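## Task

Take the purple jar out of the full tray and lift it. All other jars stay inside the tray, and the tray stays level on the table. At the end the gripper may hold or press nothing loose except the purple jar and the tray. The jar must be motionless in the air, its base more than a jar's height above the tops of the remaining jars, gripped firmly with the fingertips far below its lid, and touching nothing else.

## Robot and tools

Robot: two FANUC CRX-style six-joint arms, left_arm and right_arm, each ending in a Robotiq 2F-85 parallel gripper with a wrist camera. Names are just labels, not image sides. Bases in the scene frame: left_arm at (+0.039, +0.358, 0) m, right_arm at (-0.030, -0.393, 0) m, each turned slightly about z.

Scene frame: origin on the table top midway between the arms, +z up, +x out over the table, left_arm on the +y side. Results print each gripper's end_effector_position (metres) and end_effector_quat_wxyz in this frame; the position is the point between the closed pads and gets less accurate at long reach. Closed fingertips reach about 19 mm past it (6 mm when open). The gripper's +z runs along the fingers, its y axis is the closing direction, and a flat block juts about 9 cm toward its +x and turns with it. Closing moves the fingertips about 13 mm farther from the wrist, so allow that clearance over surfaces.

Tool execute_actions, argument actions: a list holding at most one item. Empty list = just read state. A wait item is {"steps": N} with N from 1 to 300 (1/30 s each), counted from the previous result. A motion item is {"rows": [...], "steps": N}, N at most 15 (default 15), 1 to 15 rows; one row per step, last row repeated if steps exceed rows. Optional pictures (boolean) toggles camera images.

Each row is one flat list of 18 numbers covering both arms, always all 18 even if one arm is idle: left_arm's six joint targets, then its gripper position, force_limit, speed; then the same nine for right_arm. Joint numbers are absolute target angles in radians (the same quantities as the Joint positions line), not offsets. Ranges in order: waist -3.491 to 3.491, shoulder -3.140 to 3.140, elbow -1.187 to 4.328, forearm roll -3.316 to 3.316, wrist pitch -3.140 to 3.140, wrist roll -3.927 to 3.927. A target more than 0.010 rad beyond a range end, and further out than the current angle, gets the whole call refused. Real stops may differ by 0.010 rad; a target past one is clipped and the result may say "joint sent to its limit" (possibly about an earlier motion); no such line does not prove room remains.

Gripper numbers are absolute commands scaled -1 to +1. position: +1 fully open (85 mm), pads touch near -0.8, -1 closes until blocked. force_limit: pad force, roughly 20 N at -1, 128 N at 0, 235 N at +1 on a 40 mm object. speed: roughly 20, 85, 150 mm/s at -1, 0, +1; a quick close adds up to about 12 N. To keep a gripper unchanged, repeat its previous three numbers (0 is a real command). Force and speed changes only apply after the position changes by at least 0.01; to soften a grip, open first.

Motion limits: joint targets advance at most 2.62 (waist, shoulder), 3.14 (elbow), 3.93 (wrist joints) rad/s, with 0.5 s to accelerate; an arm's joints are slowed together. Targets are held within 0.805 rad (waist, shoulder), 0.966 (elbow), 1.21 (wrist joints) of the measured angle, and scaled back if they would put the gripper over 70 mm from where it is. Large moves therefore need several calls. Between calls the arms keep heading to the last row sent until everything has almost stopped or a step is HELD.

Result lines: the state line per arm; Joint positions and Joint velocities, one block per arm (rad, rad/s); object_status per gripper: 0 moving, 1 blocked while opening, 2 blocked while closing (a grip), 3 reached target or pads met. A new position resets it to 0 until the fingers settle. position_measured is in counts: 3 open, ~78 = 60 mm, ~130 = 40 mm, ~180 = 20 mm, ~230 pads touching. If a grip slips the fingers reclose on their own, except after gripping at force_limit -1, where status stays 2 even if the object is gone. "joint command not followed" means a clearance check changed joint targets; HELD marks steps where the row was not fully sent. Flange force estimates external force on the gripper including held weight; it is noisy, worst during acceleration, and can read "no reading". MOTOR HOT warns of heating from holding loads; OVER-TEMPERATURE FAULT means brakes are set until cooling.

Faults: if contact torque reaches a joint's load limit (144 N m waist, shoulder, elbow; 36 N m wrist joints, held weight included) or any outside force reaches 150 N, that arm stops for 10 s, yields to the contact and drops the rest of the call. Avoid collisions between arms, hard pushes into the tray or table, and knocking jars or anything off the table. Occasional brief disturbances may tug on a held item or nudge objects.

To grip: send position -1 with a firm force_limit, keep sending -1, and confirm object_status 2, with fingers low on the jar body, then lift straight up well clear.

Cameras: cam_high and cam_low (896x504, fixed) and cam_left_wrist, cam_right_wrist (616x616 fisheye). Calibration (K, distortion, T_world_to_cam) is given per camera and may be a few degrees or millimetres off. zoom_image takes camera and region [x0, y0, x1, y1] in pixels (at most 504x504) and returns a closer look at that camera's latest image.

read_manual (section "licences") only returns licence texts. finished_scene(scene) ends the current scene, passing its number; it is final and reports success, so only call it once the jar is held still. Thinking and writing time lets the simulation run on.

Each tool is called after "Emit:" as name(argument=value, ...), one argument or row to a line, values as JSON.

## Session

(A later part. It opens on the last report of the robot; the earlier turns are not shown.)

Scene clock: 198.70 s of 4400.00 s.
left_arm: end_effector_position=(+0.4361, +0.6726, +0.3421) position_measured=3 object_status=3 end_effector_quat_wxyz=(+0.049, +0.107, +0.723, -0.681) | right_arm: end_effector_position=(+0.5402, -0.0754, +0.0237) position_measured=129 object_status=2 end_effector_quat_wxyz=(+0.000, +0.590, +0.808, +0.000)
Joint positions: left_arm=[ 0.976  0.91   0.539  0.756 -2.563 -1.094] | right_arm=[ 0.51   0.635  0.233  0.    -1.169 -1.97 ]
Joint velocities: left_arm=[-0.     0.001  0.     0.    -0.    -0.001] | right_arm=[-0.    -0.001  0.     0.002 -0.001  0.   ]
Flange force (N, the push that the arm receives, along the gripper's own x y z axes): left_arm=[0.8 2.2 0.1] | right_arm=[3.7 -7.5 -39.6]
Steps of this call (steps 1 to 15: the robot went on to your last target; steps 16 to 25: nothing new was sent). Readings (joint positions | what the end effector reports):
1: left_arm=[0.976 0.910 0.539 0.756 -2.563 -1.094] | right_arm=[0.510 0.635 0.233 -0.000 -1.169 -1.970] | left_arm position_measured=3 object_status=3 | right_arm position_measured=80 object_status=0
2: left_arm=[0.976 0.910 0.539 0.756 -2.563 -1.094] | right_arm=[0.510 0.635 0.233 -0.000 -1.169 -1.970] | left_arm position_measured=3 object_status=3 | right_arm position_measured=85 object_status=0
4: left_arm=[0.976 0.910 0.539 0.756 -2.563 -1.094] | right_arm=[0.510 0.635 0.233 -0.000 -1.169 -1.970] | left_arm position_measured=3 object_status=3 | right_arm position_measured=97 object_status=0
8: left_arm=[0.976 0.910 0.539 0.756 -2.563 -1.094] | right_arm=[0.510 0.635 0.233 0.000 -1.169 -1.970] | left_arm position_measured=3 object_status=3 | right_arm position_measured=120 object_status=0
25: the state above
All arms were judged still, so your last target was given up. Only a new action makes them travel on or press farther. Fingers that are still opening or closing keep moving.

Emit:
execute_actions(
  actions=[
    {"rows":[[0.976,0.91,0.539,0.756,-2.563,-1.094,1,0,0,0.5103,0.5868,0.2962,0,-1.2802,-1.97,-1,1,-0.3]],"steps":9},
  ],
  pictures=false,
)

Emit:
execute_actions(
  actions=[
    {"rows":[[0.976,0.91,0.539,0.756,-2.563,-1.094,1,0,0,0.5103,0.5355,0.5021,0,-1.5374,-1.97,-1,1,-0.3]]},
  ],
  pictures=false,
)

Emit:
execute_actions(
  actions=[
    {"steps":25},
  ],
)

Emit:
zoom_image(
  camera="cam_low",
  region=[350, 170, 470, 295],
)

Scene clock: 208.60 s of 4400.00 s.
left_arm: end_effector_position=(+0.4361, +0.6726, +0.3421) position_measured=3 object_status=3 end_effector_quat_wxyz=(+0.049, +0.107, +0.723, -0.681) | right_arm: end_effector_position=(+0.5402, -0.0755, +0.0794) position_measured=129 object_status=2 end_effector_quat_wxyz=(+0.000, +0.590, +0.808, -0.000)
Joint positions: left_arm=[ 0.976  0.91   0.539  0.756 -2.563 -1.094] | right_arm=[ 0.51   0.587  0.295  0.    -1.279 -1.97 ]
Joint velocities: left_arm=[ 0.    -0.    -0.     0.002 -0.     0.001] | right_arm=[-0.001 -0.     0.005  0.    -0.025 -0.001]
Flange force (N, the push that the arm receives, along the gripper's own x y z axes): left_arm=[-0.9 2.3 -1.9] | right_arm=[0.5 -7.0 -10.3]
Steps of this call (steps 1 to 90: nothing new was sent; then 6.60 s passed at rest; steps 91 to 99: all 9 steps of this action). Readings (joint positions | what the end effector reports):
91: left_arm=[0.976 0.910 0.539 0.756 -2.563 -1.094] | right_arm=[0.510 0.635 0.233 -0.000 -1.169 -1.970] | left_arm position_measured=3 object_status=3 | right_arm position_measured=129 object_status=2
92: left_arm=[0.976 0.910 0.539 0.756 -2.563 -1.094] | right_arm=[0.510 0.633 0.236 -0.001 -1.175 -1.970] | left_arm position_measured=3 object_status=3 | right_arm position_measured=129 object_status=2
94: left_arm=[0.976 0.910 0.539 0.756 -2.563 -1.094] | right_arm=[0.510 0.616 0.258 -0.001 -1.213 -1.970] | left_arm position_measured=3 object_status=3 | right_arm position_measured=129 object_status=2
98: left_arm=[0.976 0.910 0.539 0.756 -2.563 -1.094] | right_arm=[0.510 0.588 0.295 0.000 -1.277 -1.970] | left_arm position_measured=3 object_status=3 | right_arm position_measured=129 object_status=2
99: the state above

Scene clock: 209.10 s of 4400.00 s.
left_arm: end_effector_position=(+0.4361, +0.6726, +0.3421) position_measured=3 object_status=3 end_effector_quat_wxyz=(+0.049, +0.107, +0.723, -0.681) | right_arm: end_effector_position=(+0.5402, -0.0754, +0.1995) position_measured=129 object_status=2 end_effector_quat_wxyz=(-0.000, +0.590, +0.808, -0.000)
Joint positions: left_arm=[ 0.976  0.91   0.539  0.756 -2.563 -1.094] | right_arm=[ 0.51   0.536  0.501  0.    -1.537 -1.97 ]
Joint velocities: left_arm=[ 0.     0.     0.    -0.001 -0.001 -0.002] | right_arm=[-0.002 -0.003  0.014 -0.    -0.011  0.   ]
Flange force (N, the push that the arm receives, along the gripper's own x y z axes): left_arm=[-0.5 2.5 -1.4] | right_arm=[1.0 -3.7 1.9]
Steps of this call (steps 1 to 15: all 15 steps of this action). Readings (joint positions | what the end effector reports):
1: left_arm=[0.976 0.910 0.539 0.756 -2.563 -1.094] | right_arm=[0.510 0.587 0.296 0.000 -1.280 -1.970] | left_arm position_measured=3 object_status=3 | right_arm position_measured=129 object_status=2
2: left_arm=[0.976 0.910 0.539 0.756 -2.563 -1.094] | right_arm=[0.510 0.586 0.301 -0.000 -1.287 -1.970] | left_arm position_measured=3 object_status=3 | right_arm position_measured=129 object_status=2
4: left_arm=[0.976 0.910 0.539 0.756 -2.563 -1.094] | right_arm=[0.510 0.578 0.332 -0.000 -1.325 -1.970] | left_arm position_measured=3 object_status=3 | right_arm position_measured=129 object_status=2
8: left_arm=[0.976 0.910 0.539 0.756 -2.563 -1.094] | right_arm=[0.510 0.552 0.434 -0.000 -1.452 -1.970] | left_arm position_measured=3 object_status=3 | right_arm position_measured=129 object_status=2
15: the state above

Scene clock: 209.93 s of 4400.00 s.
left_arm: end_effector_position=(+0.4361, +0.6726, +0.3421) position_measured=3 object_status=3 end_effector_quat_wxyz=(+0.049, +0.107, +0.723, -0.681) | right_arm: end_effector_position=(+0.5402, -0.0754, +0.2001) position_measured=129 object_status=2 end_effector_quat_wxyz=(+0.000, +0.590, +0.808, -0.000)
Joint positions: left_arm=[ 0.976  0.91   0.539  0.756 -2.563 -1.094] | right_arm=[ 0.51   0.536  0.502  0.    -1.537 -1.97 ]
Joint velocities: left_arm=[-0.001 -0.    -0.    -0.     0.    -0.001] | right_arm=[-0.002  0.001 -0.     0.002  0.     0.   ]
Flange force (N, the push that the arm receives, along the gripper's own x y z axes): left_arm=[-0.6 2.4 -2.8] | right_arm=[1.9 3.6 -1.8]
Steps of this call (steps 1 to 15: the robot went on to your last target; steps 16 to 25: nothing new was sent). Readings (joint positions | what the end effector reports):
1: left_arm=[0.976 0.910 0.539 0.756 -2.563 -1.094] | right_arm=[0.510 0.536 0.502 0.000 -1.537 -1.970] | left_arm position_measured=3 object_status=3 | right_arm position_measured=129 object_status=2
2: left_arm=[0.976 0.910 0.539 0.756 -2.563 -1.094] | right_arm=[0.510 0.536 0.502 0.000 -1.537 -1.970] | left_arm position_measured=3 object_status=3 | right_arm position_measured=129 object_status=2
4: left_arm=[0.976 0.910 0.539 0.756 -2.563 -1.094] | right_arm=[0.510 0.536 0.502 0.000 -1.537 -1.970] | left_arm position_measured=3 object_status=3 | right_arm position_measured=129 object_status=2
8: left_arm=[0.976 0.910 0.539 0.756 -2.563 -1.094] | right_arm=[0.510 0.536 0.502 0.000 -1.537 -1.970] | left_arm position_measured=3 object_status=3 | right_arm position_measured=129 object_status=2
25: the state above
All arms were judged still, so your last target was given up. Only a new action makes them travel on or press farther. Fingers that are still opening or closing keep moving.
camera_calibration (this result's frames):
cam_left_wrist: T_world_to_cam=[[0.250634, 0.089481, -0.963938, 0.153401], [0.951948, 0.158252, 0.262207, -0.580464], [0.176007, -0.983336, -0.045518, 0.751345], [0, 0, 0, 1]] pos_world=[0.381882, 0.816957, 0.33427]
cam_right_wrist: T_world_to_cam=[[0.94264, 0.329481, -0.0535941, -0.46805], [0.327915, -0.883932, 0.333369, -0.290543], [0.0624654, -0.331822, -0.941272, 0.279303], [0, 0, 0, 1]] pos_world=[0.519029, -0.00992839, 0.334674]

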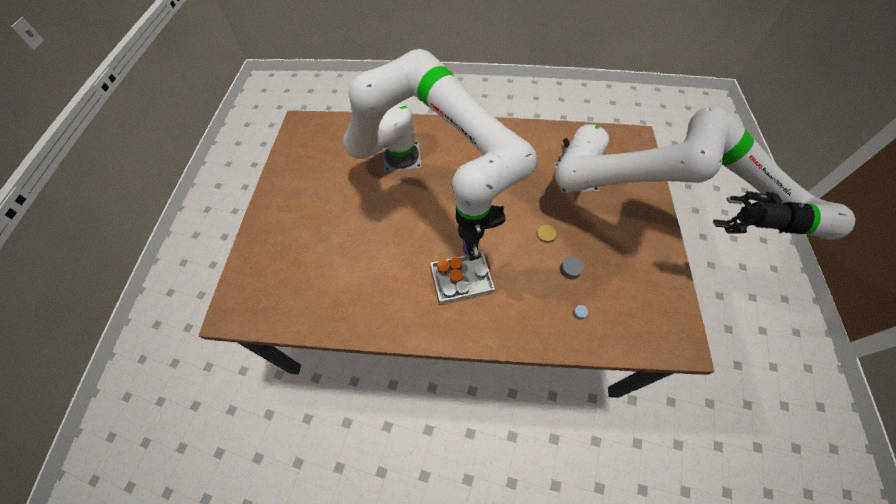

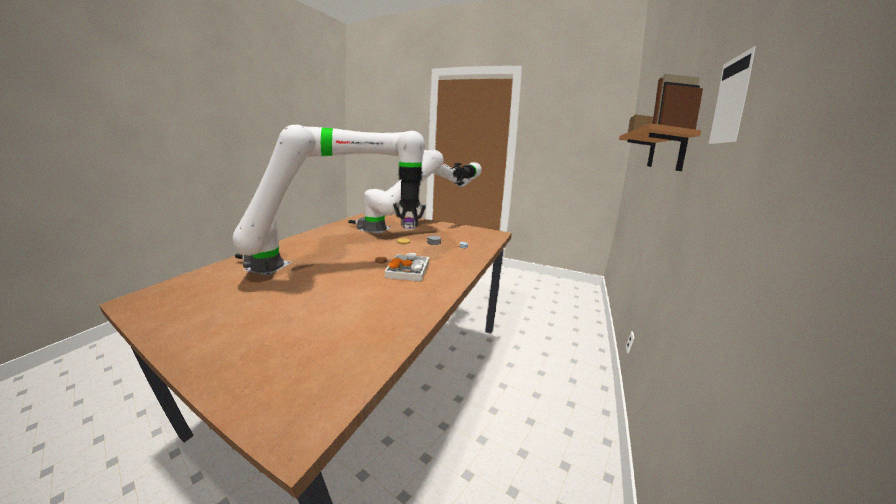

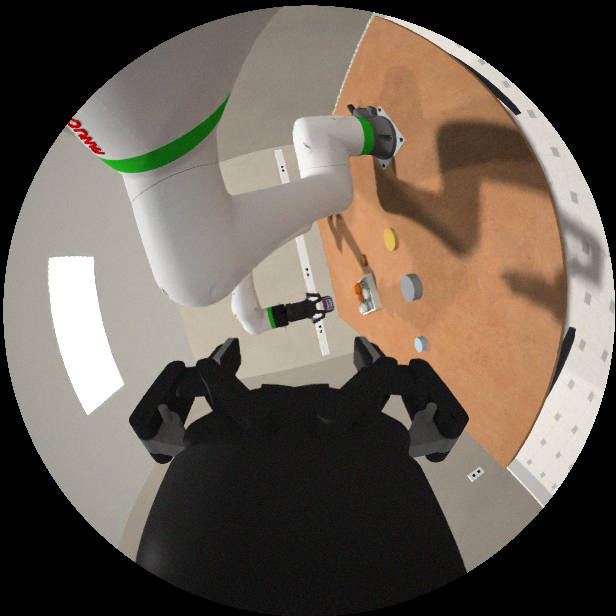

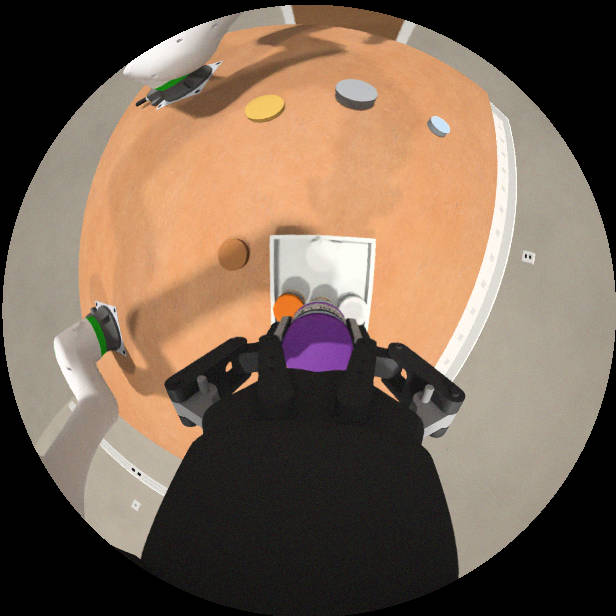

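Region (350, 170, 470, 295) of cam_low's 896x504 image, scaled by 4.032, with more detail than that image has; it fills the left 484 columns of this view, and the rest is white.

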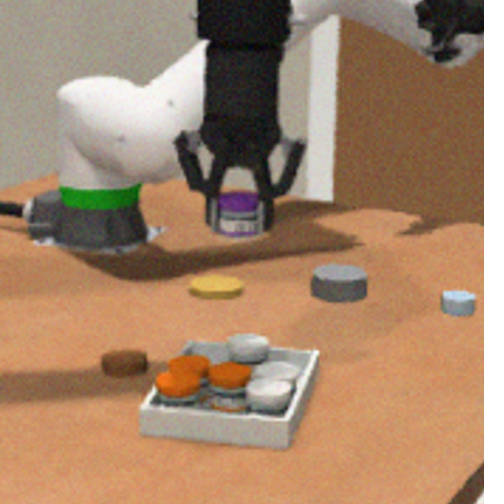

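Emit:
finished_scene(
  scene=1,
)

The scene is finished: the task was done.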